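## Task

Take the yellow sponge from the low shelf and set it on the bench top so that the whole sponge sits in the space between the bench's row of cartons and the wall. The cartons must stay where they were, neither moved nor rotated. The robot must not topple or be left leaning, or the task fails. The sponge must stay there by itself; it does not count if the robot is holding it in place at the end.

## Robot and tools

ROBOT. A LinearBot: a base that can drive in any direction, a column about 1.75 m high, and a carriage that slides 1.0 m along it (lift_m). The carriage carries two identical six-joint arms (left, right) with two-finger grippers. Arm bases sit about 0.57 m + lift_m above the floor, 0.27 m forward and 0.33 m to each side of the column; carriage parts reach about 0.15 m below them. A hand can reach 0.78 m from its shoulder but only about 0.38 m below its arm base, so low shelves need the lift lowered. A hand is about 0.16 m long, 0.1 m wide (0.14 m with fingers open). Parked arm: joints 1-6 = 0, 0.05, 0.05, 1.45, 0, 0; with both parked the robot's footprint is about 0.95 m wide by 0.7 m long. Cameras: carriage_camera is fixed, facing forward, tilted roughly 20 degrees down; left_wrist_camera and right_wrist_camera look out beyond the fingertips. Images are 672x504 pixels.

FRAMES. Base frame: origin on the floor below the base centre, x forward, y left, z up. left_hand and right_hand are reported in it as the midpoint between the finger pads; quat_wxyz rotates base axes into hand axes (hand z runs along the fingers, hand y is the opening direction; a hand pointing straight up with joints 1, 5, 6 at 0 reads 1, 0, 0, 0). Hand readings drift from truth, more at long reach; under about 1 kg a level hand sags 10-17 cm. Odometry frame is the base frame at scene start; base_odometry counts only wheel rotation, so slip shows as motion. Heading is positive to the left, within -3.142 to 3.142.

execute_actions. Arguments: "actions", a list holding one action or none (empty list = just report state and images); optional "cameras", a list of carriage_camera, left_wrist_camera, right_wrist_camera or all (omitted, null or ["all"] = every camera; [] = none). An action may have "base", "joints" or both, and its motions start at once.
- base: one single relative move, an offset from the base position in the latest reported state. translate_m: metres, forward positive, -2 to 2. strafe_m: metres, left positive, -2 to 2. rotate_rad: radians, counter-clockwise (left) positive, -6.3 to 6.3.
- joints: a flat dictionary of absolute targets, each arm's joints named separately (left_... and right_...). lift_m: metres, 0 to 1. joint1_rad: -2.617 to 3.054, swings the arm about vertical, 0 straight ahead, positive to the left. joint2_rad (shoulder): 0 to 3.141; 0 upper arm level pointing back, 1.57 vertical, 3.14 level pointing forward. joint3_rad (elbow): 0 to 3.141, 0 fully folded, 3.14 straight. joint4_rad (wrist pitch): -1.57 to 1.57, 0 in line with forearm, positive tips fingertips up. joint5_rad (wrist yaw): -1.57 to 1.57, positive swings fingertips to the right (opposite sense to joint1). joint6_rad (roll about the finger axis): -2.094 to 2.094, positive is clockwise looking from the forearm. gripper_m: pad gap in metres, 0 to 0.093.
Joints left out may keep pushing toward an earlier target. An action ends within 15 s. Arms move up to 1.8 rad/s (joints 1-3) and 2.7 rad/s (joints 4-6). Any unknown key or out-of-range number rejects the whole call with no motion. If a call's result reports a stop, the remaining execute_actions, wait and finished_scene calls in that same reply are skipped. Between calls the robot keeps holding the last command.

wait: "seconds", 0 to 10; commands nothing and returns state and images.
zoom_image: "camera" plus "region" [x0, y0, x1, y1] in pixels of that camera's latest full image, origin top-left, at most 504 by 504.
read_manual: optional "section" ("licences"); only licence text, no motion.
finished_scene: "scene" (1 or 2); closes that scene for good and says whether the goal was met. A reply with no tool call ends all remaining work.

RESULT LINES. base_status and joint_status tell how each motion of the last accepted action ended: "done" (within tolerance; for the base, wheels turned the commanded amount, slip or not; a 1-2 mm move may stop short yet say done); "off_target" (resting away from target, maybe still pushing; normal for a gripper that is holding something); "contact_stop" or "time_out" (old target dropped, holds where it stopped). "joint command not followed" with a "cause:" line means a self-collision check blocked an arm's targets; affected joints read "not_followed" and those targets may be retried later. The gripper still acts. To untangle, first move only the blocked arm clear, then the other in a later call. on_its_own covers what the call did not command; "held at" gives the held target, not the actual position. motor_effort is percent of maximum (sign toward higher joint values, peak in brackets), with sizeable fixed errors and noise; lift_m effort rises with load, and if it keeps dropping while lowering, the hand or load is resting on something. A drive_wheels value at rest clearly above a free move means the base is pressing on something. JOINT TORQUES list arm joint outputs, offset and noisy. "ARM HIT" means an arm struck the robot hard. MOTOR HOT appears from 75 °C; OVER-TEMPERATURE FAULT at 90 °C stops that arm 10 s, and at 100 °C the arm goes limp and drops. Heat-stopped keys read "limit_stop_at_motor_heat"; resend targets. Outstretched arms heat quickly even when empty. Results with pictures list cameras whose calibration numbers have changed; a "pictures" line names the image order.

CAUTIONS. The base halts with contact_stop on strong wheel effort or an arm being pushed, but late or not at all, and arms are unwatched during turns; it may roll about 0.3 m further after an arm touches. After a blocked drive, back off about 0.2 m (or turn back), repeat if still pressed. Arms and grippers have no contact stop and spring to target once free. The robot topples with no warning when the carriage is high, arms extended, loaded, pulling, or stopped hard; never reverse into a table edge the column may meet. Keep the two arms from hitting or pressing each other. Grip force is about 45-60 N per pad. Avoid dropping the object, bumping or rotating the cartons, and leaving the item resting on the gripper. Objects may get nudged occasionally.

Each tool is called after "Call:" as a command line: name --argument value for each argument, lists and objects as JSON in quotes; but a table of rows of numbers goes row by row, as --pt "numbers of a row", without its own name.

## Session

Call:
execute_actions --actions '[]'

Scene clock: 0.00 s.
Joint torques (N m, as the arm reports them, + toward a larger angle): no reading
base_odometry: x=+0.000 y=+0.000 heading=+0.000 (m, m, rad; odometry frame)
base_status: not commanded
joint_positions: lift_m=+0.303 left_joint1_rad=+0.005 left_joint2_rad=+0.053 left_joint3_rad=+0.054 left_joint4_rad=+1.483 left_joint5_rad=+0.048 left_joint6_rad=+0.032 left_gripper_m=+0.094 right_joint1_rad=-0.025 right_joint2_rad=+0.051 right_joint3_rad=+0.066 right_joint4_rad=+1.440 right_joint5_rad=+0.059 right_joint6_rad=-0.005 right_gripper_m=+0.095
joint_status: not commanded
motor_effort: lift_m=+32 drive_wheels=-1 (%)
left_hand: x=+0.2849 y=+0.3355 z=+1.2916 quat_wxyz=(+0.999, +0.024, +0.043, +0.017) (m; base frame)
right_hand: x=+0.2906 y=-0.3543 z=+1.2938 quat_wxyz=(+0.998, +0.030, +0.058, -0.017) (m; base frame)
pictures: carriage_camera, left_wrist_camera, right_wrist_camera
camera_calibration (this result's frames):
carriage_camera: T_world_to_cam=[[0.0169637, -0.998857, -0.0446768, 0.057084], [-0.354246, 0.0357806, -0.934468, 1.25011], [0.934998, 0.0316786, -0.353234, 0.291752], [0, 0, 0, 1]] pos_world=[0.16909, 0.00304684, 1.27379]
left_wrist_camera: T_world_to_cam=[[0.00668065, -0.99916, -0.0404343, 0.381713], [0.783633, 0.0303494, -0.620483, 0.575849], [0.621189, -0.0275404, 0.783177, -1.05163], [0, 0, 0, 1]] pos_world=[0.199454, 0.334954, 1.19635]
right_wrist_camera: T_world_to_cam=[[-0.0377058, -0.998193, -0.0467876, -0.2807], [0.758318, 0.00191047, -0.651882, 0.634589], [0.650794, -0.0600596, 0.756876, -1.067], [0, 0, 0, 1]] pos_world=[0.202594, -0.345489, 1.20813]
Images, in order (width x height): carriage_camera 672x504, left_wrist_camera 672x504, right_wrist_camera 672x504.

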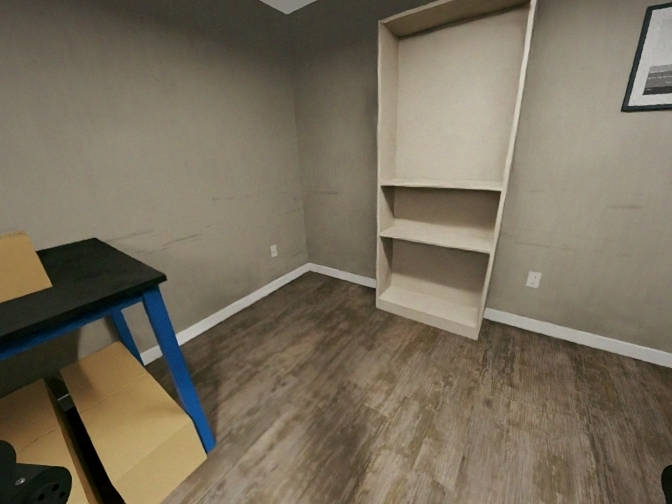

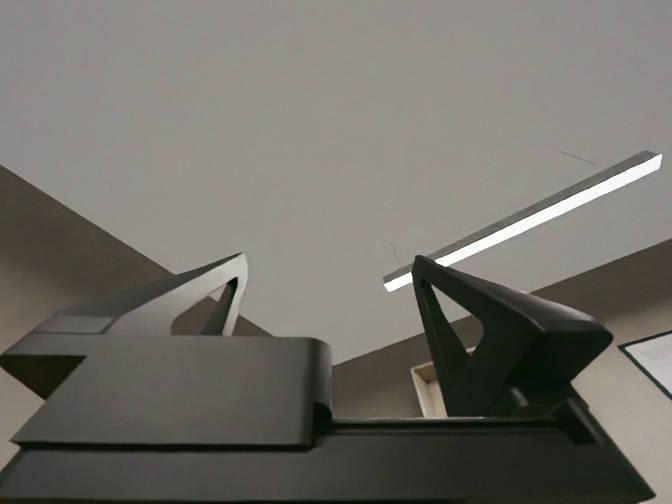

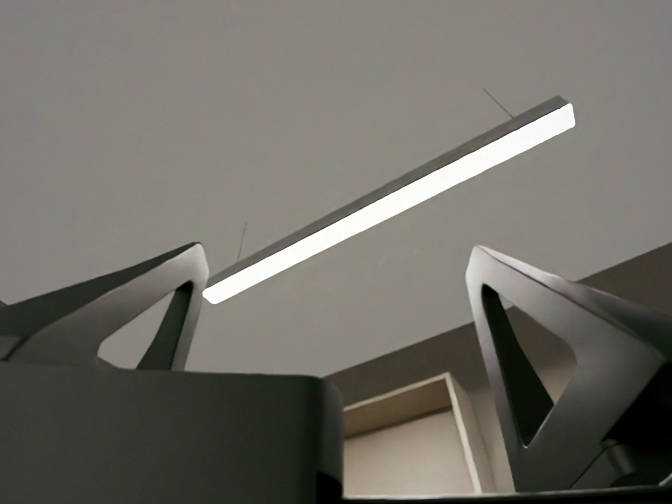

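Call:
zoom_image --camera "carriage_camera" --region '[0, 200, 330, 504]'

Call:
zoom_image --camera "carriage_camera" --region '[290, 230, 672, 400]'

Region (0, 200, 330, 504) of carriage_camera's 672x504 image, scaled by 1.527, with more detail than that image has; it fills the top 464 rows of this view, and the rest is white.

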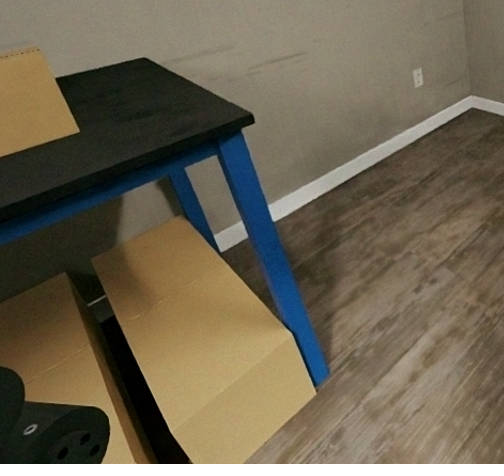

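Region (290, 230, 672, 400) of carriage_camera's 672x504 image, scaled by 1.319, with more detail than that image has.

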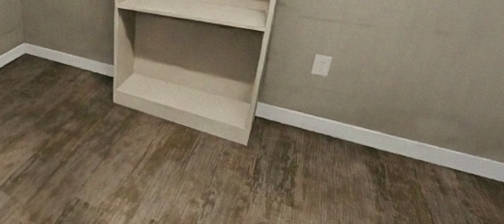

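Call:
execute_actions --actions '[{"base": {"rotate_rad": 2.55}, "joints": {"right_joint4_rad": 0.1, "right_joint5_rad": 1.2, "left_joint4_rad": 0.1, "left_joint5_rad": -1.2}}]'

Scene clock: 4.43 s.
Joint torques (N m, as the arm reports them, + toward a larger angle): left_arm=[-0.02  2.46  9.67  1.3  -0.04 -0.06] | right_arm=[0.21 2.58 7.33 1.89 0.04 0.07]
base_odometry: x=+0.000 y=+0.000 heading=+2.550 (m, m, rad; odometry frame)
base_status: done
joint_positions: lift_m=+0.303 left_joint1_rad=+0.005 left_joint2_rad=+0.053 left_joint3_rad=+0.054 left_joint4_rad=+0.102 left_joint5_rad=-1.196 left_joint6_rad=+0.032 left_gripper_m=+0.094 right_joint1_rad=-0.025 right_joint2_rad=+0.051 right_joint3_rad=+0.066 right_joint4_rad=+0.105 right_joint5_rad=+1.192 right_joint6_rad=-0.005 right_gripper_m=+0.095
joint_status: all done
motor_effort: lift_m=+34(34) drive_wheels=+1(14) (%)
left_hand: x=+0.3988 y=+0.5042 z=+1.0608 quat_wxyz=(+0.606, -0.410, +0.559, +0.389) (m; base frame)
right_hand: x=+0.3951 y=-0.5065 z=+1.0663 quat_wxyz=(+0.614, +0.425, +0.545, -0.382) (m; base frame)
pictures: carriage_camera, left_wrist_camera, right_wrist_camera
camera_calibration (this result's frames):
carriage_camera: T_world_to_cam=[[0.0169637, -0.998857, -0.0446768, 0.057084], [-0.354246, 0.0357806, -0.934468, 1.25011], [0.934998, 0.0316786, -0.353234, 0.291752], [0, 0, 0, 1]] pos_world=[0.16909, 0.00304684, 1.27379]
left_wrist_camera: T_world_to_cam=[[0.930755, -0.354403, 0.0899702, -0.291691], [-0.112915, -0.512623, -0.851157, 1.21422], [0.347773, 0.782059, -0.517144, 0.143255], [0, 0, 0, 1]] pos_world=[0.358776, 0.407026, 1.13382]
right_wrist_camera: T_world_to_cam=[[-0.928333, -0.357226, -0.102893, 0.296999], [-0.105466, 0.518491, -0.848554, 1.21995], [0.356475, -0.776889, -0.519008, 0.141705], [0, 0, 0, 1]] pos_world=[0.353864, -0.416351, 1.1393]
Images, in order (width x height): carriage_camera 672x504, left_wrist_camera 672x504, right_wrist_camera 672x504.

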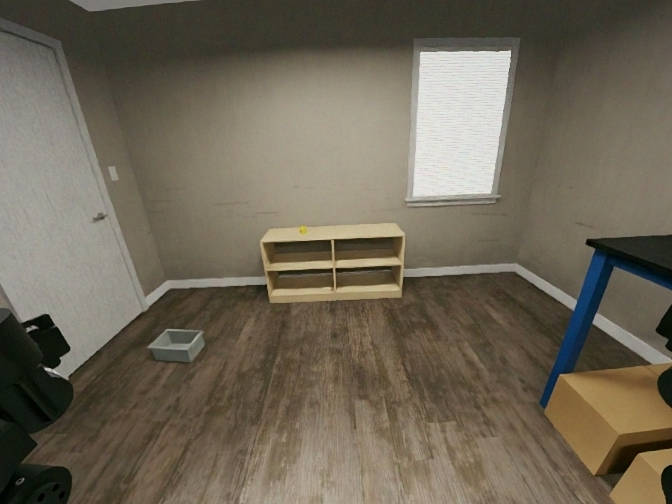

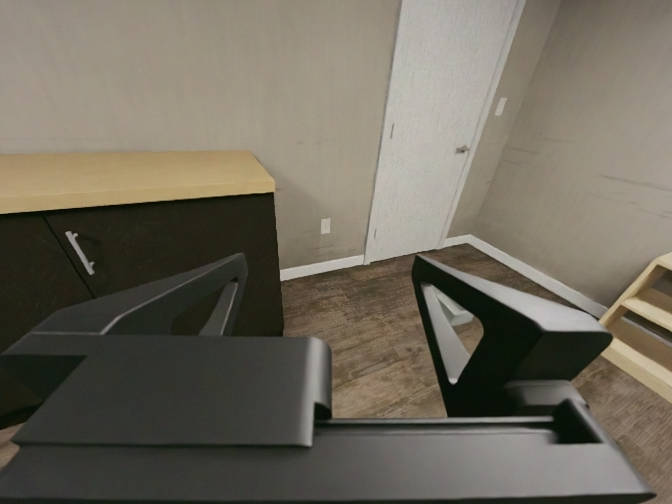

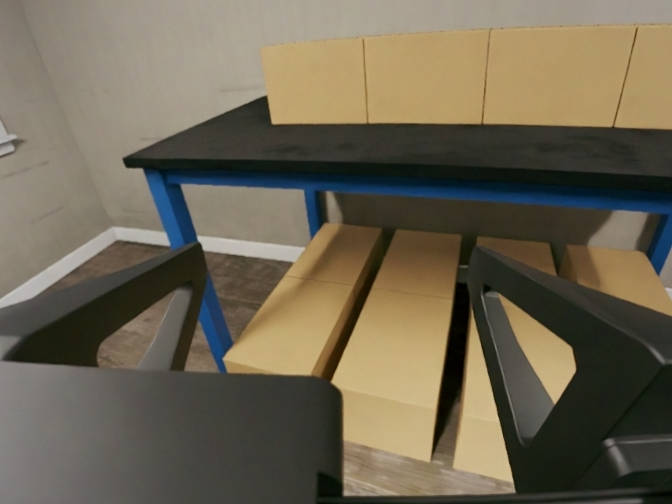

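Call:
zoom_image --camera "carriage_camera" --region '[250, 210, 420, 315]'

Call:
zoom_image --camera "carriage_camera" --region '[283, 215, 323, 245]'

Call:
zoom_image --camera "carriage_camera" --region '[472, 220, 672, 480]'

Region (250, 210, 420, 315) of carriage_camera's 672x504 image, scaled by 2.965, with more detail than that image has; it fills the top 311 rows of this view, and the rest is white.

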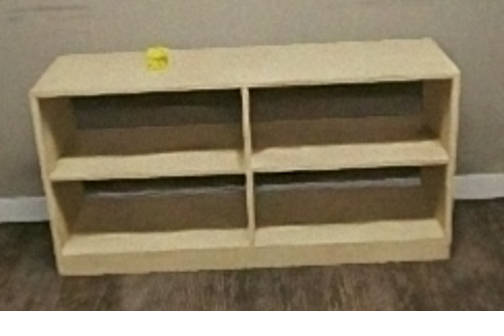

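Region (283, 215, 323, 245) of carriage_camera's 672x504 image, scaled by 12.600, with more detail than that image has; it fills the top 378 rows of this view, and the rest is white.

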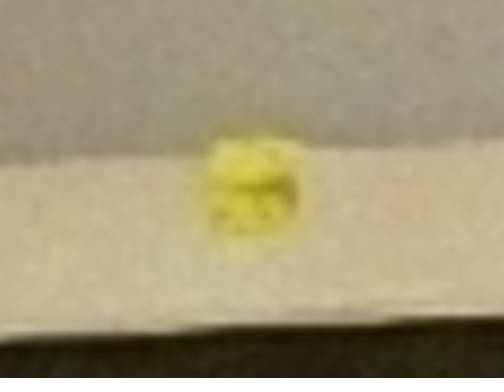

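Region (472, 220, 672, 480) of carriage_camera's 672x504 image, scaled by 1.938, with more detail than that image has; it fills the left 388 columns of this view, and the rest is white.

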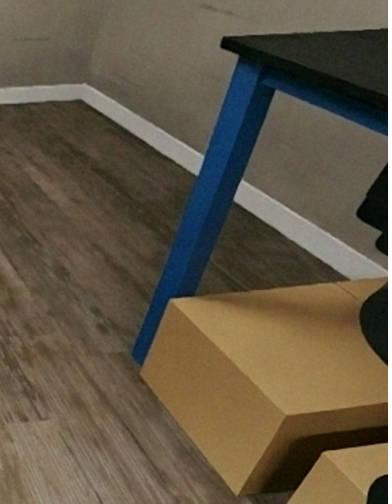

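Call:
execute_actions --actions '[{"base": {"translate_m": 1.64}, "joints": {"lift_m": 0.37, "left_joint1_rad": 0.053, "left_joint2_rad": 2.598, "left_joint3_rad": 1.351, "left_joint4_rad": 0.2, "left_joint5_rad": 0.0, "left_joint6_rad": 0.0, "left_gripper_m": 0.093, "right_joint4_rad": 1.45, "right_joint5_rad": 0.0}}]' --cameras '["carriage_camera", "left_wrist_camera"]'

Scene clock: 11.73 s.
Joint torques (N m, as the arm reports them, + toward a larger angle): left_arm=[  0.19 -14.06   6.03   1.12   0.03  -0.1 ] | right_arm=[ 0.22  4.26  5.66 -0.33 -0.07  0.08]
base_odometry: x=-1.362 y=+0.913 heading=+2.551 (m, m, rad; odometry frame)
base_status: done
joint_positions: lift_m=+0.370 left_joint1_rad=+0.049 left_joint2_rad=+2.602 left_joint3_rad=+1.345 left_joint4_rad=+0.196 left_joint5_rad=-0.005 left_joint6_rad=+0.006 left_gripper_m=+0.093 right_joint1_rad=-0.025 right_joint2_rad=+0.051 right_joint3_rad=+0.066 right_joint4_rad=+1.451 right_joint5_rad=+0.009 right_joint6_rad=-0.005 right_gripper_m=+0.095
joint_status: all done
motor_effort: lift_m=+36(44) drive_wheels=-8(10) (%)
left_hand: x=+0.7609 y=+0.3689 z=+0.7467 quat_wxyz=(+0.252, -0.022, +0.967, +0.010) (m; base frame)
right_hand: x=+0.2880 y=-0.3457 z=+1.3616 quat_wxyz=(+0.999, +0.005, +0.052, -0.015) (m; base frame)
pictures: carriage_camera, left_wrist_camera
camera_calibration (this result's frames):
carriage_camera: T_world_to_cam=[[0.0169637, -0.998857, -0.0446768, 0.0600879], [-0.354246, 0.0357806, -0.934468, 1.31294], [0.934998, 0.0316786, -0.353234, 0.315502], [0, 0, 0, 1]] pos_world=[0.16909, 0.00304684, 1.34103]
left_wrist_camera: T_world_to_cam=[[0.0736648, -0.997283, -0.000867909, 0.308705], [-0.994702, -0.0735367, 0.0718315, 0.738172], [-0.0717001, -0.00442814, -0.997416, 0.928638], [0, 0, 0, 1]] pos_world=[0.778104, 0.366261, 0.873483]
Images, in order (width x height): carriage_camera 672x504, left_wrist_camera 672x504.

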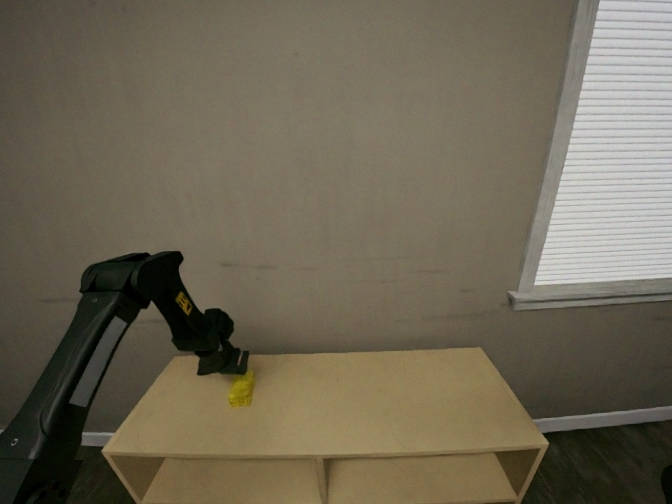

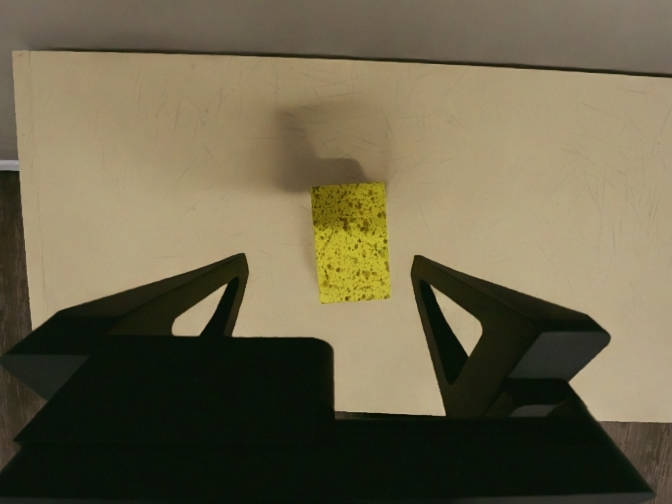

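Call:
zoom_image --camera "left_wrist_camera" --region '[230, 160, 440, 340]'

Call:
zoom_image --camera "carriage_camera" --region '[170, 300, 310, 420]'

Region (230, 160, 440, 340) of left_wrist_camera's 672x504 image, scaled by 2.400, with more detail than that image has; it fills the top 432 rows of this view, and the rest is white.

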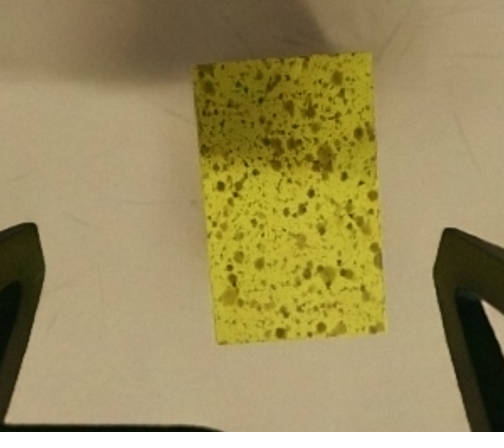

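Region (170, 300, 310, 420) of carriage_camera's 672x504 image, scaled by 3.600, with more detail than that image has; it fills the top 432 rows of this view, and the rest is white.

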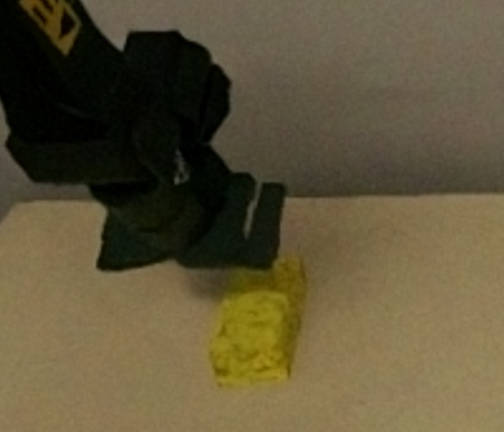

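Call:
execute_actions --actions '[{"base": {"translate_m": 0.01}, "joints": {"lift_m": 0.325, "left_joint1_rad": 0.01, "left_joint6_rad": -0.14}}]' --cameras '["carriage_camera", "left_wrist_camera"]'

Scene clock: 14.17 s.
Joint torques (N m, as the arm reports them, + toward a larger angle): left_arm=[  0.11 -14.16   6.17   1.14  -0.05  -0.09] | right_arm=[ 0.23  4.25  5.68 -0.29 -0.06  0.08]
base_odometry: x=-1.370 y=+0.919 heading=+2.551 (m, m, rad; odometry frame)
base_status: done
joint_positions: lift_m=+0.325 left_joint1_rad=+0.007 left_joint2_rad=+2.603 left_joint3_rad=+1.345 left_joint4_rad=+0.200 left_joint5_rad=-0.003 left_joint6_rad=-0.133 left_gripper_m=+0.093 right_joint1_rad=-0.025 right_joint2_rad=+0.051 right_joint3_rad=+0.066 right_joint4_rad=+1.450 right_joint5_rad=+0.009 right_joint6_rad=-0.005 right_gripper_m=+0.095
joint_status: all done
motor_effort: lift_m=+29(31) drive_wheels=-10(9) (%)
left_hand: x=+0.7619 y=+0.3477 z=+0.7021 quat_wxyz=(+0.253, -0.068, +0.965, -0.015) (m; base frame)
right_hand: x=+0.2883 y=-0.3457 z=+1.3171 quat_wxyz=(+0.998, +0.005, +0.053, -0.015) (m; base frame)
pictures: carriage_camera, left_wrist_camera
camera_calibration (this result's frames):
carriage_camera: T_world_to_cam=[[0.0169637, -0.998857, -0.0446768, 0.0580979], [-0.354246, 0.0357806, -0.934468, 1.27132], [0.934998, 0.0316786, -0.353234, 0.299768], [0, 0, 0, 1]] pos_world=[0.16909, 0.00304684, 1.29649]
left_wrist_camera: T_world_to_cam=[[0.150444, -0.986207, 0.0690083, 0.176027], [-0.986568, -0.145273, 0.0746954, 0.757577], [-0.0636401, -0.0793188, -0.994816, 0.902124], [0, 0, 0, 1]] pos_world=[0.77833, 0.35521, 0.828712]
Images, in order (width x height): carriage_camera 672x504, left_wrist_camera 672x504.

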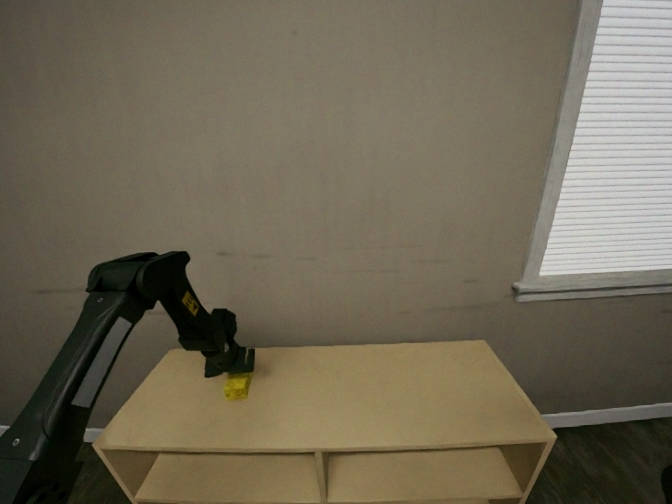

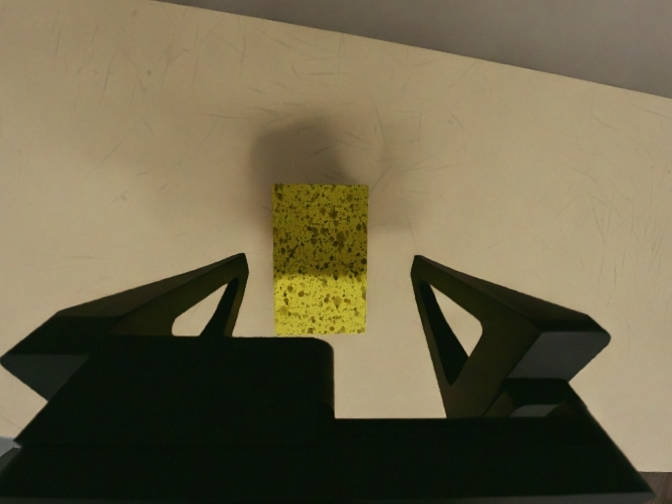

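Call:
execute_actions --actions '[{"joints": {"lift_m": 0.278, "left_joint1_rad": 0.016}}]' --cameras '["carriage_camera", "left_wrist_camera"]'

Scene clock: 15.27 s.
Joint torques (N m, as the arm reports them, + toward a larger angle): left_arm=[  0.69 -13.98   6.17   1.08  -0.07  -0.09] | right_arm=[ 0.24  4.23  5.67 -0.29 -0.06  0.08]
base_odometry: x=-1.370 y=+0.919 heading=+2.551 (m, m, rad; odometry frame)
base_status: not commanded
joint_positions: lift_m=+0.278 left_joint1_rad=+0.009 left_joint2_rad=+2.603 left_joint3_rad=+1.345 left_joint4_rad=+0.199 left_joint5_rad=-0.003 left_joint6_rad=-0.133 left_gripper_m=+0.093 right_joint1_rad=-0.025 right_joint2_rad=+0.051 right_joint3_rad=+0.066 right_joint4_rad=+1.450 right_joint5_rad=+0.009 right_joint6_rad=-0.005 right_gripper_m=+0.095
joint_status: all done
motor_effort: lift_m=+28(31) drive_wheels=-8(9) (%)
left_hand: x=+0.7618 y=+0.3486 z=+0.6550 quat_wxyz=(+0.253, -0.069, +0.965, -0.014) (m; base frame)
right_hand: x=+0.2883 y=-0.3457 z=+1.2701 quat_wxyz=(+0.998, +0.005, +0.053, -0.015) (m; base frame)
pictures: carriage_camera, left_wrist_camera
camera_calibration (this result's frames):
carriage_camera: T_world_to_cam=[[0.0169637, -0.998857, -0.0446768, 0.0559979], [-0.354246, 0.0357806, -0.934468, 1.22739], [0.934998, 0.0316786, -0.353234, 0.283165], [0, 0, 0, 1]] pos_world=[0.16909, 0.00304684, 1.24948]
left_wrist_camera: T_world_to_cam=[[0.152351, -0.985918, 0.0689536, 0.17871], [-0.986261, -0.147154, 0.0750721, 0.761315], [-0.0638682, -0.0794436, -0.994791, 0.85559], [0, 0, 0, 1]] pos_world=[0.778274, 0.356195, 0.781657]
Images, in order (width x height): carriage_camera 672x504, left_wrist_camera 672x504.

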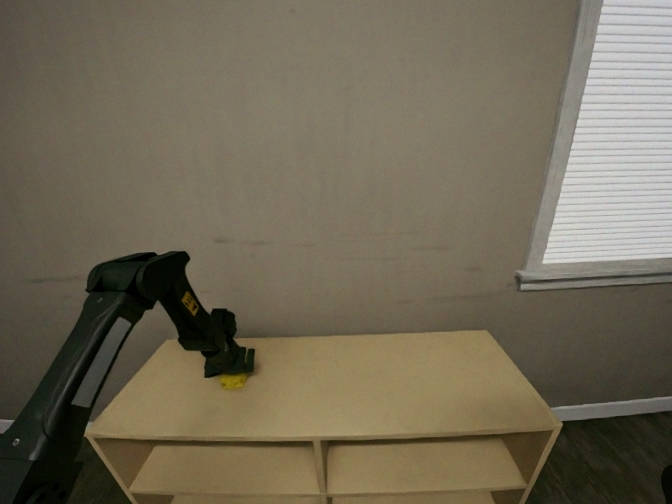

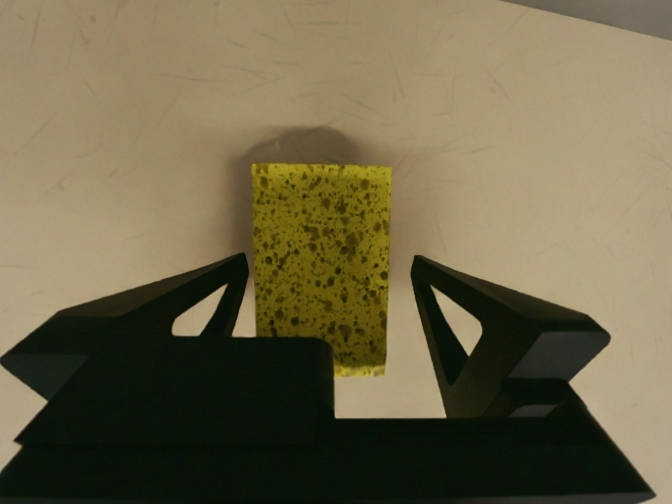

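Call:
execute_actions --actions '[{"joints": {"left_gripper_m": 0.048}}]' --cameras '["left_wrist_camera"]'

Scene clock: 15.97 s.
Joint torques (N m, as the arm reports them, + toward a larger angle): left_arm=[  0.5  -14.     6.06   1.11  -0.01  -0.08] | right_arm=[ 0.23  4.24  5.66 -0.3  -0.06  0.08]
base_odometry: x=-1.370 y=+0.919 heading=+2.551 (m, m, rad; odometry frame)
base_status: not commanded
joint_positions: lift_m=+0.278 left_joint1_rad=+0.009 left_joint2_rad=+2.603 left_joint3_rad=+1.345 left_joint4_rad=+0.200 left_joint5_rad=-0.003 left_joint6_rad=-0.133 left_gripper_m=+0.058 right_joint1_rad=-0.025 right_joint2_rad=+0.051 right_joint3_rad=+0.066 right_joint4_rad=+1.450 right_joint5_rad=+0.009 right_joint6_rad=-0.005 right_gripper_m=+0.095
joint_status: left_gripper_m off_target (ended at +0.058, target +0.048)
motor_effort: lift_m=+29(29) drive_wheels=-9(9) (%)
left_hand: x=+0.7619 y=+0.3486 z=+0.6551 quat_wxyz=(+0.253, -0.069, +0.965, -0.014) (m; base frame)
right_hand: x=+0.2883 y=-0.3457 z=+1.2701 quat_wxyz=(+0.998, +0.005, +0.053, -0.015) (m; base frame)
pictures: left_wrist_camera
camera_calibration (this result's frames):
left_wrist_camera: T_world_to_cam=[[0.152325, -0.985918, 0.0690083, 0.178679], [-0.986289, -0.147154, 0.0746954, 0.761661], [-0.0634887, -0.0794401, -0.994816, 0.855366], [0, 0, 0, 1]] pos_world=[0.778307, 0.356195, 0.781709]
Images, in order (width x height): left_wrist_camera 672x504.

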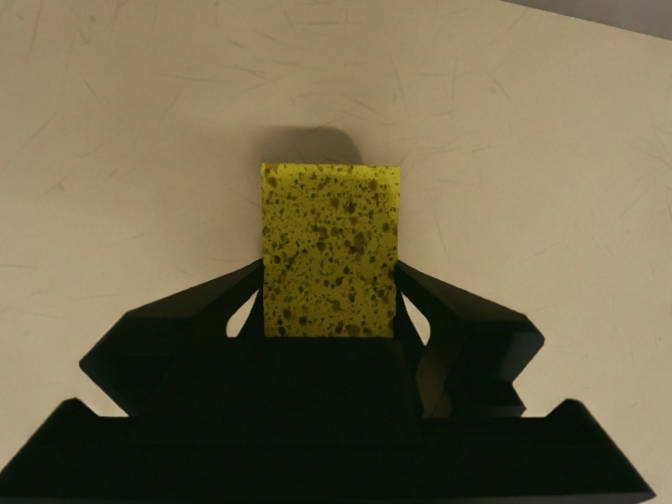

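Call:
execute_actions --actions '[{"base": {"rotate_rad": 3.07}, "joints": {"lift_m": 0.6}}]' --cameras '["carriage_camera", "left_wrist_camera"]'

Scene clock: 20.80 s.
Joint torques (N m, as the arm reports them, + toward a larger angle): left_arm=[ -0.47 -13.25   6.14   1.07  -0.07  -0.08] | right_arm=[ 0.25  4.24  5.7  -0.23 -0.05  0.08]
base_odometry: x=-1.371 y=+0.919 heading=-0.662 (m, m, rad; odometry frame)
base_status: done
joint_positions: lift_m=+0.600 left_joint1_rad=+0.021 left_joint2_rad=+2.590 left_joint3_rad=+1.345 left_joint4_rad=+0.204 left_joint5_rad=-0.003 left_joint6_rad=-0.133 left_gripper_m=+0.058 right_joint1_rad=-0.025 right_joint2_rad=+0.051 right_joint3_rad=+0.066 right_joint4_rad=+1.445 right_joint5_rad=+0.008 right_joint6_rad=-0.005 right_gripper_m=+0.095
joint_status: all done
motor_effort: lift_m=+37(45) drive_wheels=+2(18) (%)
left_hand: x=+0.7664 y=+0.3545 z=+0.9832 quat_wxyz=(+0.262, -0.074, +0.962, -0.013) (m; base frame)
right_hand: x=+0.2894 y=-0.3455 z=+1.5915 quat_wxyz=(+0.998, +0.004, +0.055, -0.015) (m; base frame)
pictures: carriage_camera, left_wrist_camera
camera_calibration (this result's frames):
carriage_camera: T_world_to_cam=[[0.0169637, -0.998857, -0.0446768, 0.0703639], [-0.354246, 0.0357806, -0.934468, 1.52787], [0.934998, 0.0316786, -0.353234, 0.396749], [0, 0, 0, 1]] pos_world=[0.16909, 0.00304684, 1.57104]
left_wrist_camera: T_world_to_cam=[[0.162906, -0.98406, 0.0713215, 0.150097], [-0.985594, -0.158978, 0.0577115, 0.762842], [-0.0454531, -0.0796956, -0.995782, 1.16982], [0, 0, 0, 1]] pos_world=[0.780573, 0.362209, 1.11016]
Images, in order (width x height): carriage_camera 672x504, left_wrist_camera 672x504.

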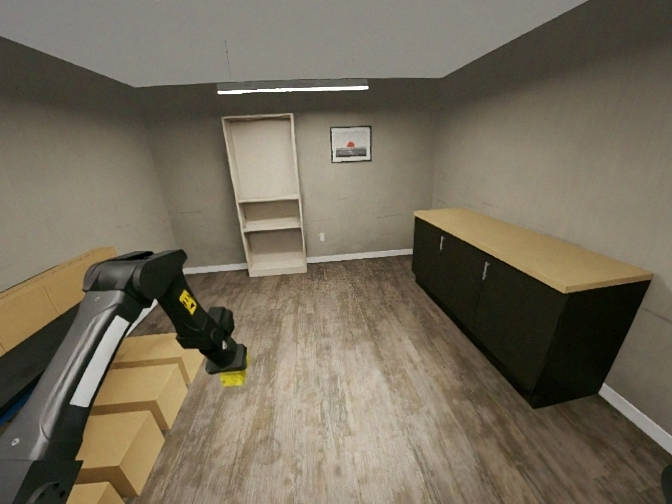

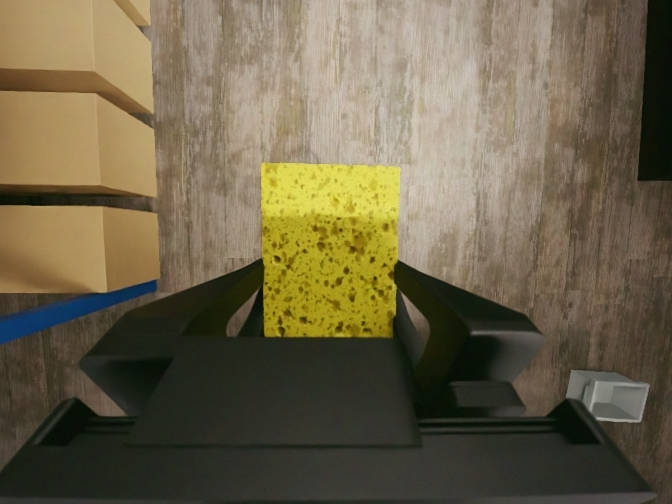

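Call:
zoom_image --camera "carriage_camera" --region '[300, 190, 672, 460]'

Call:
zoom_image --camera "carriage_camera" --region '[0, 230, 330, 504]'

Region (300, 190, 672, 460) of carriage_camera's 672x504 image, scaled by 1.355, with more detail than that image has; it fills the top 366 rows of this view, and the rest is white.

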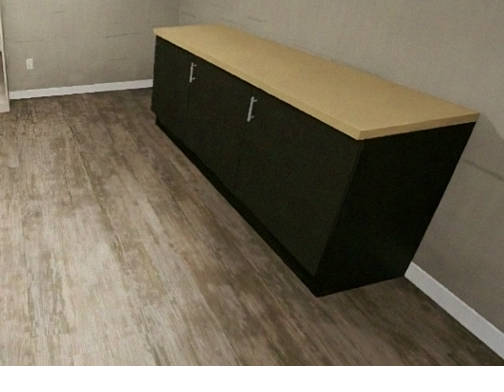

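Region (0, 230, 330, 504) of carriage_camera's 672x504 image, scaled by 1.527, with more detail than that image has; it fills the top 418 rows of this view, and the rest is white.

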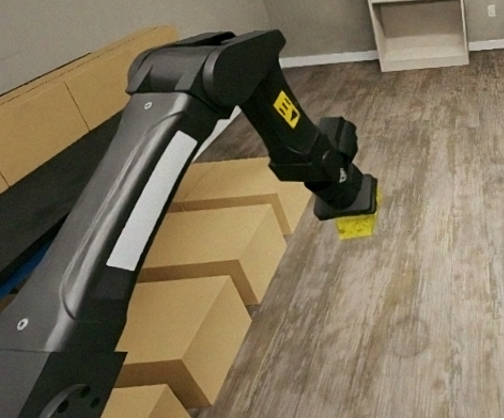

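Call:
execute_actions --actions '[{"base": {"strafe_m": 1.32}, "joints": {"left_joint1_rad": 0.17, "left_joint2_rad": 2.32, "left_joint3_rad": 2.017, "left_joint4_rad": -0.74, "left_joint6_rad": -0.07}}]' --cameras '["carriage_camera", "left_wrist_camera"]'

Scene clock: 26.83 s.
Joint torques (N m, as the arm reports them, + toward a larger angle): left_arm=[ -0.26 -14.34  11.17   1.07  -0.04   0.03] | right_arm=[ 0.24  4.21  5.67 -0.23 -0.06  0.08]
base_odometry: x=-0.560 y=+1.961 heading=-0.661 (m, m, rad; odometry frame)
base_status: done
joint_positions: lift_m=+0.600 left_joint1_rad=+0.170 left_joint2_rad=+2.312 left_joint3_rad=+1.998 left_joint4_rad=-0.737 left_joint5_rad=-0.002 left_joint6_rad=-0.075 left_gripper_m=+0.058 right_joint1_rad=-0.025 right_joint2_rad=+0.051 right_joint3_rad=+0.066 right_joint4_rad=+1.446 right_joint5_rad=+0.008 right_joint6_rad=-0.005 right_gripper_m=+0.095
joint_status: all done
motor_effort: lift_m=+36(36) drive_wheels=-10(12) (%)
left_hand: x=+0.8256 y=+0.4405 z=+1.2323 quat_wxyz=(+0.256, -0.118, +0.959, +0.013) (m; base frame)
right_hand: x=+0.2892 y=-0.3455 z=+1.5915 quat_wxyz=(+0.998, +0.004, +0.055, -0.015) (m; base frame)
pictures: carriage_camera, left_wrist_camera
camera_calibration (this result's frames):
carriage_camera: T_world_to_cam=[[0.0169637, -0.998857, -0.0446768, 0.0703639], [-0.354246, 0.0357806, -0.934468, 1.52787], [0.934998, 0.0316786, -0.353234, 0.396749], [0, 0, 0, 1]] pos_world=[0.16909, 0.00304684, 1.57104]
left_wrist_camera: T_world_to_cam=[[0.259333, -0.964874, 0.041996, 0.155424], [-0.964358, -0.256339, 0.0656056, 0.836118], [-0.052536, -0.0575129, -0.996962, 1.42491], [0, 0, 0, 1]] pos_world=[0.84087, 0.446245, 1.3592]
Images, in order (width x height): carriage_camera 672x504, left_wrist_camera 672x504.

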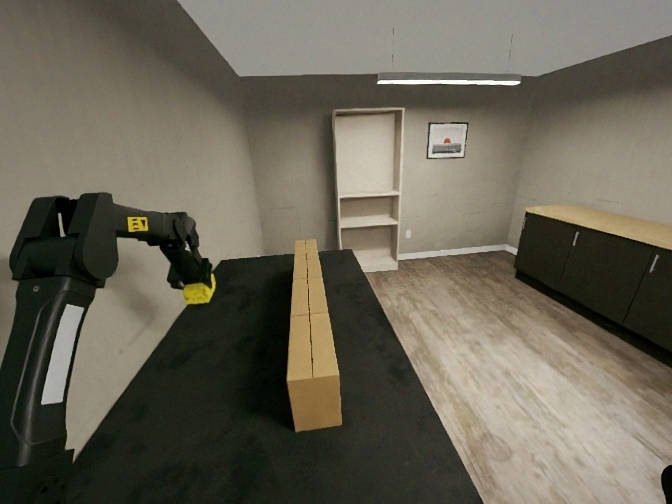

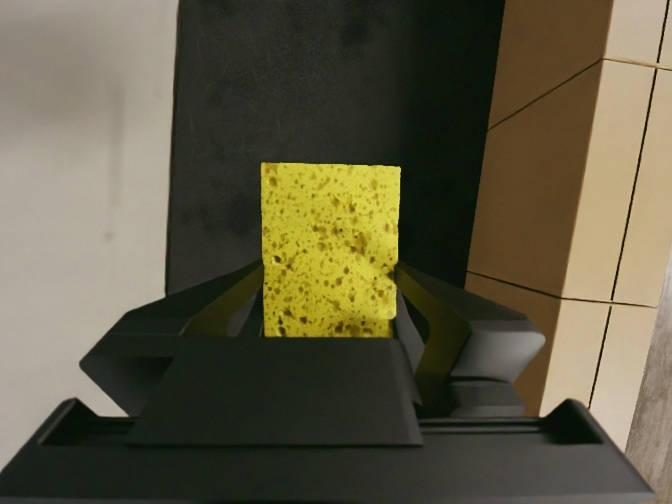

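Call:
execute_actions --actions '[{"joints": {"left_joint2_rad": 2.745, "left_joint3_rad": 1.791, "left_joint4_rad": -0.09}}]' --cameras '["carriage_camera", "left_wrist_camera"]'

Scene clock: 28.33 s.
Joint torques (N m, as the arm reports them, + toward a larger angle): left_arm=[ -0.04 -16.31   7.77   1.11  -0.07  -0.01] | right_arm=[ 0.26  4.24  5.69 -0.26 -0.05  0.09]
base_odometry: x=-0.560 y=+1.961 heading=-0.661 (m, m, rad; odometry frame)
base_status: not commanded
joint_positions: lift_m=+0.600 left_joint1_rad=+0.169 left_joint2_rad=+2.750 left_joint3_rad=+1.785 left_joint4_rad=-0.094 left_joint5_rad=-0.001 left_joint6_rad=-0.075 left_gripper_m=+0.058 right_joint1_rad=-0.025 right_joint2_rad=+0.051 right_joint3_rad=+0.066 right_joint4_rad=+1.448 right_joint5_rad=+0.008 right_joint6_rad=-0.005 right_gripper_m=+0.095
joint_status: all done
motor_effort: lift_m=+36(36) drive_wheels=+3(10) (%)
left_hand: x=+0.8271 y=+0.4404 z=+0.9890 quat_wxyz=(+0.253, -0.118, +0.960, +0.013) (m; base frame)
right_hand: x=+0.2887 y=-0.3455 z=+1.5916 quat_wxyz=(+0.998, +0.004, +0.054, -0.015) (m; base frame)
pictures: carriage_camera, left_wrist_camera
camera_calibration (this result's frames):
carriage_camera: T_world_to_cam=[[0.0169637, -0.998857, -0.0446768, 0.070364], [-0.354246, 0.0357806, -0.934468, 1.52788], [0.934998, 0.0316786, -0.353234, 0.396749], [0, 0, 0, 1]] pos_world=[0.16909, 0.00304684, 1.57104]
left_wrist_camera: T_world_to_cam=[[0.258897, -0.964992, 0.0419863, 0.165586], [-0.964065, -0.255478, 0.0728665, 0.845656], [-0.059589, -0.0593425, -0.996458, 1.18852], [0, 0, 0, 1]] pos_world=[0.84322, 0.446365, 1.11573]
Images, in order (width x height): carriage_camera 672x504, left_wrist_camera 672x504.

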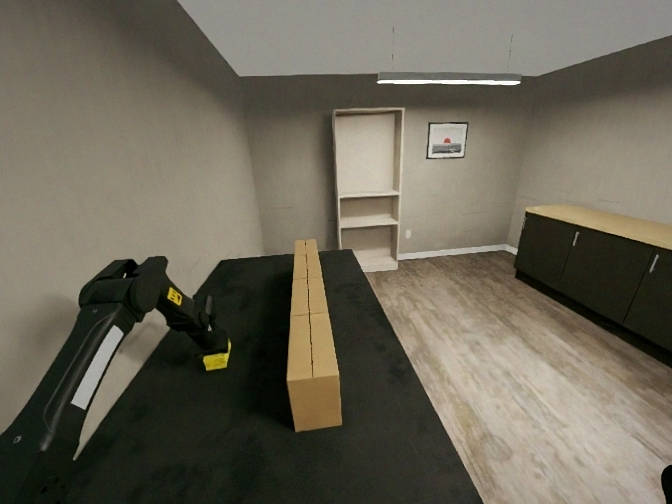

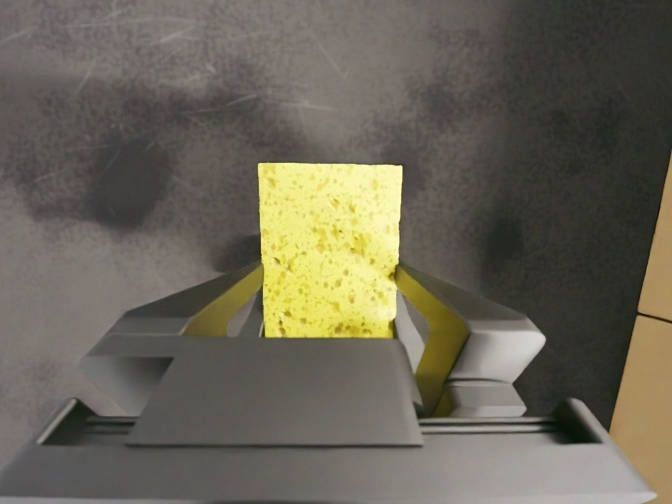

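Call:
execute_actions --actions '[{"joints": {"lift_m": 0.574}}]' --cameras '["carriage_camera", "left_wrist_camera"]'

Scene clock: 29.27 s.
Joint torques (N m, as the arm reports them, + toward a larger angle): left_arm=[  0.06 -16.29   7.77   1.11  -0.08   0.03] | right_arm=[ 0.24  4.37  5.68 -0.27 -0.05  0.08]
base_odometry: x=-0.560 y=+1.961 heading=-0.661 (m, m, rad; odometry frame)
base_status: not commanded
joint_positions: lift_m=+0.574 left_joint1_rad=+0.169 left_joint2_rad=+2.749 left_joint3_rad=+1.785 left_joint4_rad=-0.089 left_joint5_rad=-0.001 left_joint6_rad=-0.075 left_gripper_m=+0.058 right_joint1_rad=-0.025 right_joint2_rad=+0.051 right_joint3_rad=+0.066 right_joint4_rad=+1.448 right_joint5_rad=+0.008 right_joint6_rad=-0.005 right_gripper_m=+0.095
joint_status: all done
motor_effort: lift_m=+29(30) drive_wheels=+3(3) (%)
left_hand: x=+0.8284 y=+0.4405 z=+0.9648 quat_wxyz=(+0.256, -0.118, +0.959, +0.012) (m; base frame)
right_hand: x=+0.2887 y=-0.3455 z=+1.5660 quat_wxyz=(+0.998, +0.004, +0.054, -0.015) (m; base frame)
pictures: carriage_camera, left_wrist_camera
camera_calibration (this result's frames):
carriage_camera: T_world_to_cam=[[0.0169637, -0.998857, -0.0446768, 0.0692223], [-0.354246, 0.0357806, -0.934468, 1.504], [0.934998, 0.0316786, -0.353234, 0.387723], [0, 0, 0, 1]] pos_world=[0.16909, 0.00304684, 1.54549]
left_wrist_camera: T_world_to_cam=[[0.25829, -0.965102, 0.043174, 0.165755], [-0.964564, -0.255138, 0.0672403, 0.854416], [-0.0538784, -0.0590115, -0.996802, 1.15994], [0, 0, 0, 1]] pos_world=[0.843822, 0.446414, 1.09163]
Images, in order (width x height): carriage_camera 672x504, left_wrist_camera 672x504.

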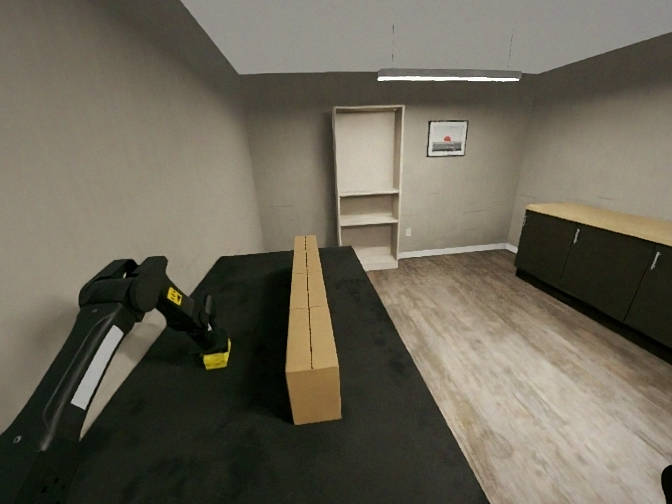

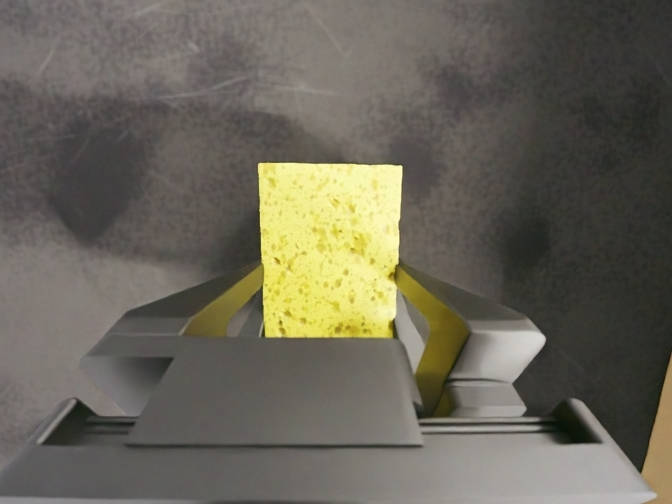

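Call:
execute_actions --actions '[{"joints": {"lift_m": 0.562}}]' --cameras '["left_wrist_camera"]'

Scene clock: 29.83 s.
Joint torques (N m, as the arm reports them, + toward a larger angle): left_arm=[ -0.09 -15.04   7.89   1.08  -0.09  -0.01] | right_arm=[ 0.25  4.29  5.67 -0.29 -0.04  0.08]
base_odometry: x=-0.560 y=+1.961 heading=-0.661 (m, m, rad; odometry frame)
base_status: not commanded
joint_positions: lift_m=+0.562 left_joint1_rad=+0.169 left_joint2_rad=+2.732 left_joint3_rad=+1.785 left_joint4_rad=-0.087 left_joint5_rad=+0.003 left_joint6_rad=-0.075 left_gripper_m=+0.058 right_joint1_rad=-0.025 right_joint2_rad=+0.051 right_joint3_rad=+0.066 right_joint4_rad=+1.449 right_joint5_rad=+0.008 right_joint6_rad=-0.005 right_gripper_m=+0.095
joint_status: all done
motor_effort: lift_m=+27(30) drive_wheels=+4(9) (%)
left_hand: x=+0.8336 y=+0.4408 z=+0.9626 quat_wxyz=(+0.265, -0.117, +0.957, +0.011) (m; base frame)
right_hand: x=+0.2886 y=-0.3455 z=+1.5542 quat_wxyz=(+0.998, +0.004, +0.053, -0.015) (m; base frame)
pictures: left_wrist_camera
camera_calibration (this result's frames):
left_wrist_camera: T_world_to_cam=[[0.255534, -0.965597, 0.048212, 0.162387], [-0.966191, -0.253286, 0.048182, 0.878536], [-0.034313, -0.0588942, -0.997674, 1.14255], [0, 0, 0, 1]] pos_world=[0.846543, 0.44661, 1.08973]
Images, in order (width x height): left_wrist_camera 672x504.

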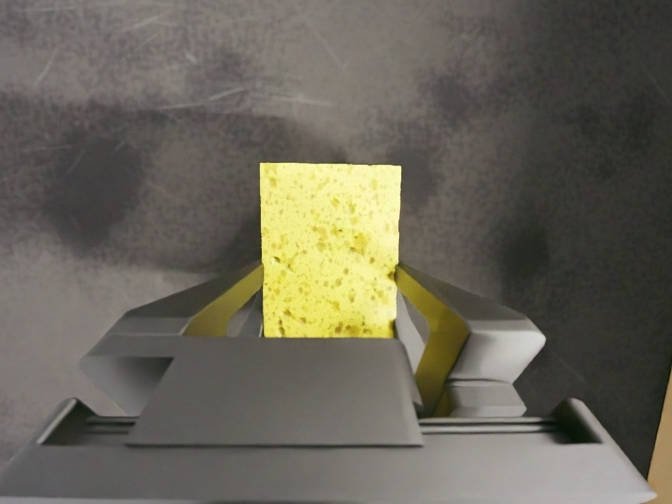

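Call:
execute_actions --actions '[{"joints": {"left_gripper_m": 0.093, "left_joint2_rad": 2.73}}]' --cameras '["left_wrist_camera"]'

Scene clock: 30.50 s.
Joint torques (N m, as the arm reports them, + toward a larger angle): left_arm=[  0.02 -15.91   8.05   1.09  -0.08  -0.01] | right_arm=[ 0.24  4.25  5.66 -0.29 -0.04  0.08]
base_odometry: x=-0.560 y=+1.961 heading=-0.661 (m, m, rad; odometry frame)
base_status: not commanded
joint_positions: lift_m=+0.562 left_joint1_rad=+0.169 left_joint2_rad=+2.730 left_joint3_rad=+1.785 left_joint4_rad=-0.087 left_joint5_rad=+0.003 left_joint6_rad=-0.075 left_gripper_m=+0.093 right_joint1_rad=-0.025 right_joint2_rad=+0.051 right_joint3_rad=+0.066 right_joint4_rad=+1.449 right_joint5_rad=+0.008 right_joint6_rad=-0.005 right_gripper_m=+0.095
joint_status: all done
motor_effort: lift_m=+28(27) drive_wheels=+3(3) (%)
left_hand: x=+0.8341 y=+0.4408 z=+0.9637 quat_wxyz=(+0.266, -0.117, +0.957, +0.011) (m; base frame)
right_hand: x=+0.2886 y=-0.3455 z=+1.5542 quat_wxyz=(+0.998, +0.004, +0.053, -0.015) (m; base frame)
pictures: left_wrist_camera
camera_calibration (this result's frames):
left_wrist_camera: T_world_to_cam=[[0.255444, -0.965613, 0.0483817, 0.162209], [-0.96628, -0.253301, 0.046284, 0.880906], [-0.0324373, -0.0585732, -0.997756, 1.14201], [0, 0, 0, 1]] pos_world=[0.84681, 0.446656, 1.09083]
Images, in order (width x height): left_wrist_camera 672x504.

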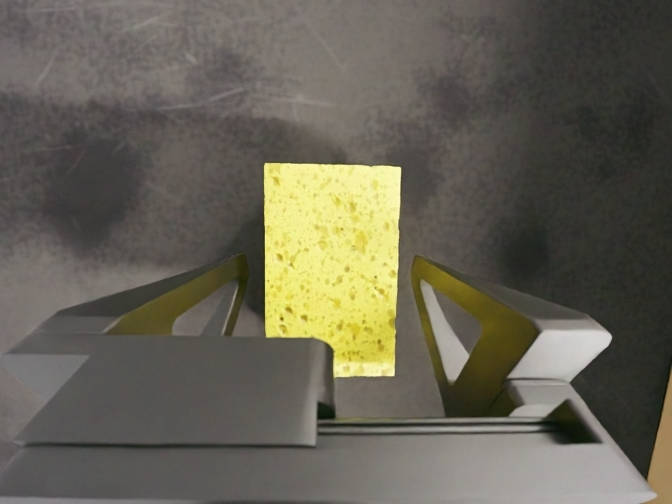

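Released cleanly. Now I'll lift the hand clear and check the final state.

Call:
execute_actions --actions '[{"joints": {"lift_m": 0.66}}]' --cameras '["carriage_camera", "left_wrist_camera"]'

Scene clock: 31.50 s.
Joint torques (N m, as the arm reports them, + toward a larger angle): left_arm=[  0.21 -15.3    7.93   1.1   -0.12   0.03] | right_arm=[ 0.23  4.23  5.68 -0.28 -0.04  0.08]
base_odometry: x=-0.560 y=+1.961 heading=-0.661 (m, m, rad; odometry frame)
base_status: not commanded
joint_positions: lift_m=+0.660 left_joint1_rad=+0.169 left_joint2_rad=+2.723 left_joint3_rad=+1.785 left_joint4_rad=-0.085 left_joint5_rad=+0.003 left_joint6_rad=-0.075 left_gripper_m=+0.093 right_joint1_rad=-0.025 right_joint2_rad=+0.051 right_joint3_rad=+0.066 right_joint4_rad=+1.449 right_joint5_rad=+0.008 right_joint6_rad=-0.005 right_gripper_m=+0.095
joint_status: all done
motor_effort: lift_m=+36(44) drive_wheels=+3(4) (%)
left_hand: x=+0.8364 y=+0.4412 z=+1.0655 quat_wxyz=(+0.270, -0.117, +0.956, +0.011) (m; base frame)
right_hand: x=+0.2886 y=-0.3455 z=+1.6516 quat_wxyz=(+0.998, +0.004, +0.053, -0.015) (m; base frame)
pictures: carriage_camera, left_wrist_camera
camera_calibration (this result's frames):
carriage_camera: T_world_to_cam=[[0.0169637, -0.998857, -0.0446768, 0.0730447], [-0.354246, 0.0357806, -0.934468, 1.58395], [0.934998, 0.0316786, -0.353234, 0.417944], [0, 0, 0, 1]] pos_world=[0.16909, 0.00304684, 1.63104]
left_wrist_camera: T_world_to_cam=[[0.255022, -0.965685, 0.0491598, 0.156635], [-0.966642, -0.253363, 0.0375508, 0.888093], [-0.023807, -0.0570962, -0.998085, 1.2362], [0, 0, 0, 1]] pos_world=[0.847953, 0.446852, 1.19278]
Images, in order (width x height): carriage_camera 672x504, left_wrist_camera 672x504.

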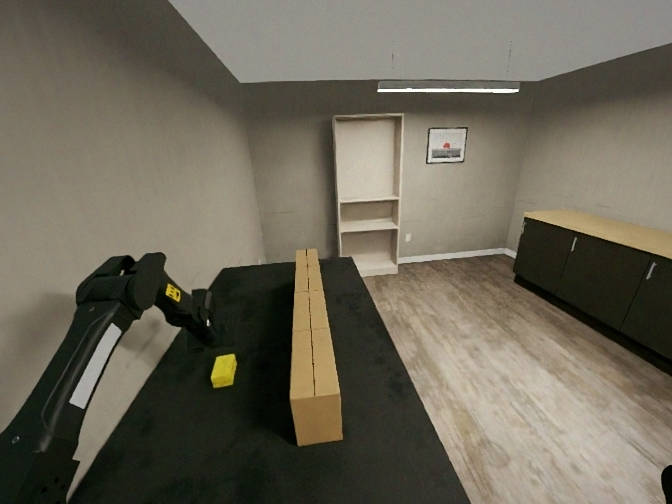

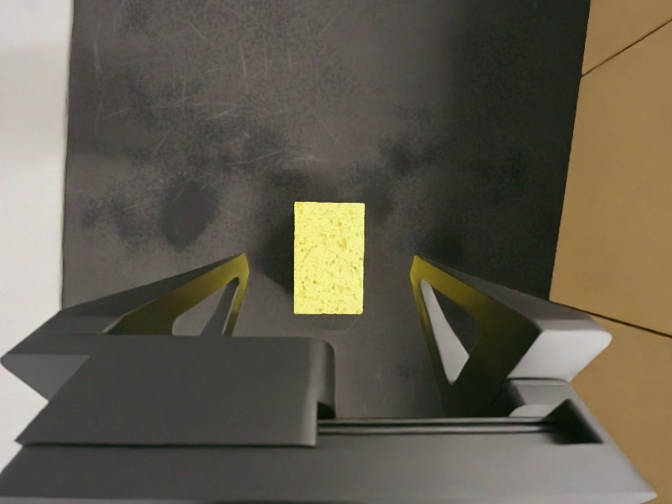

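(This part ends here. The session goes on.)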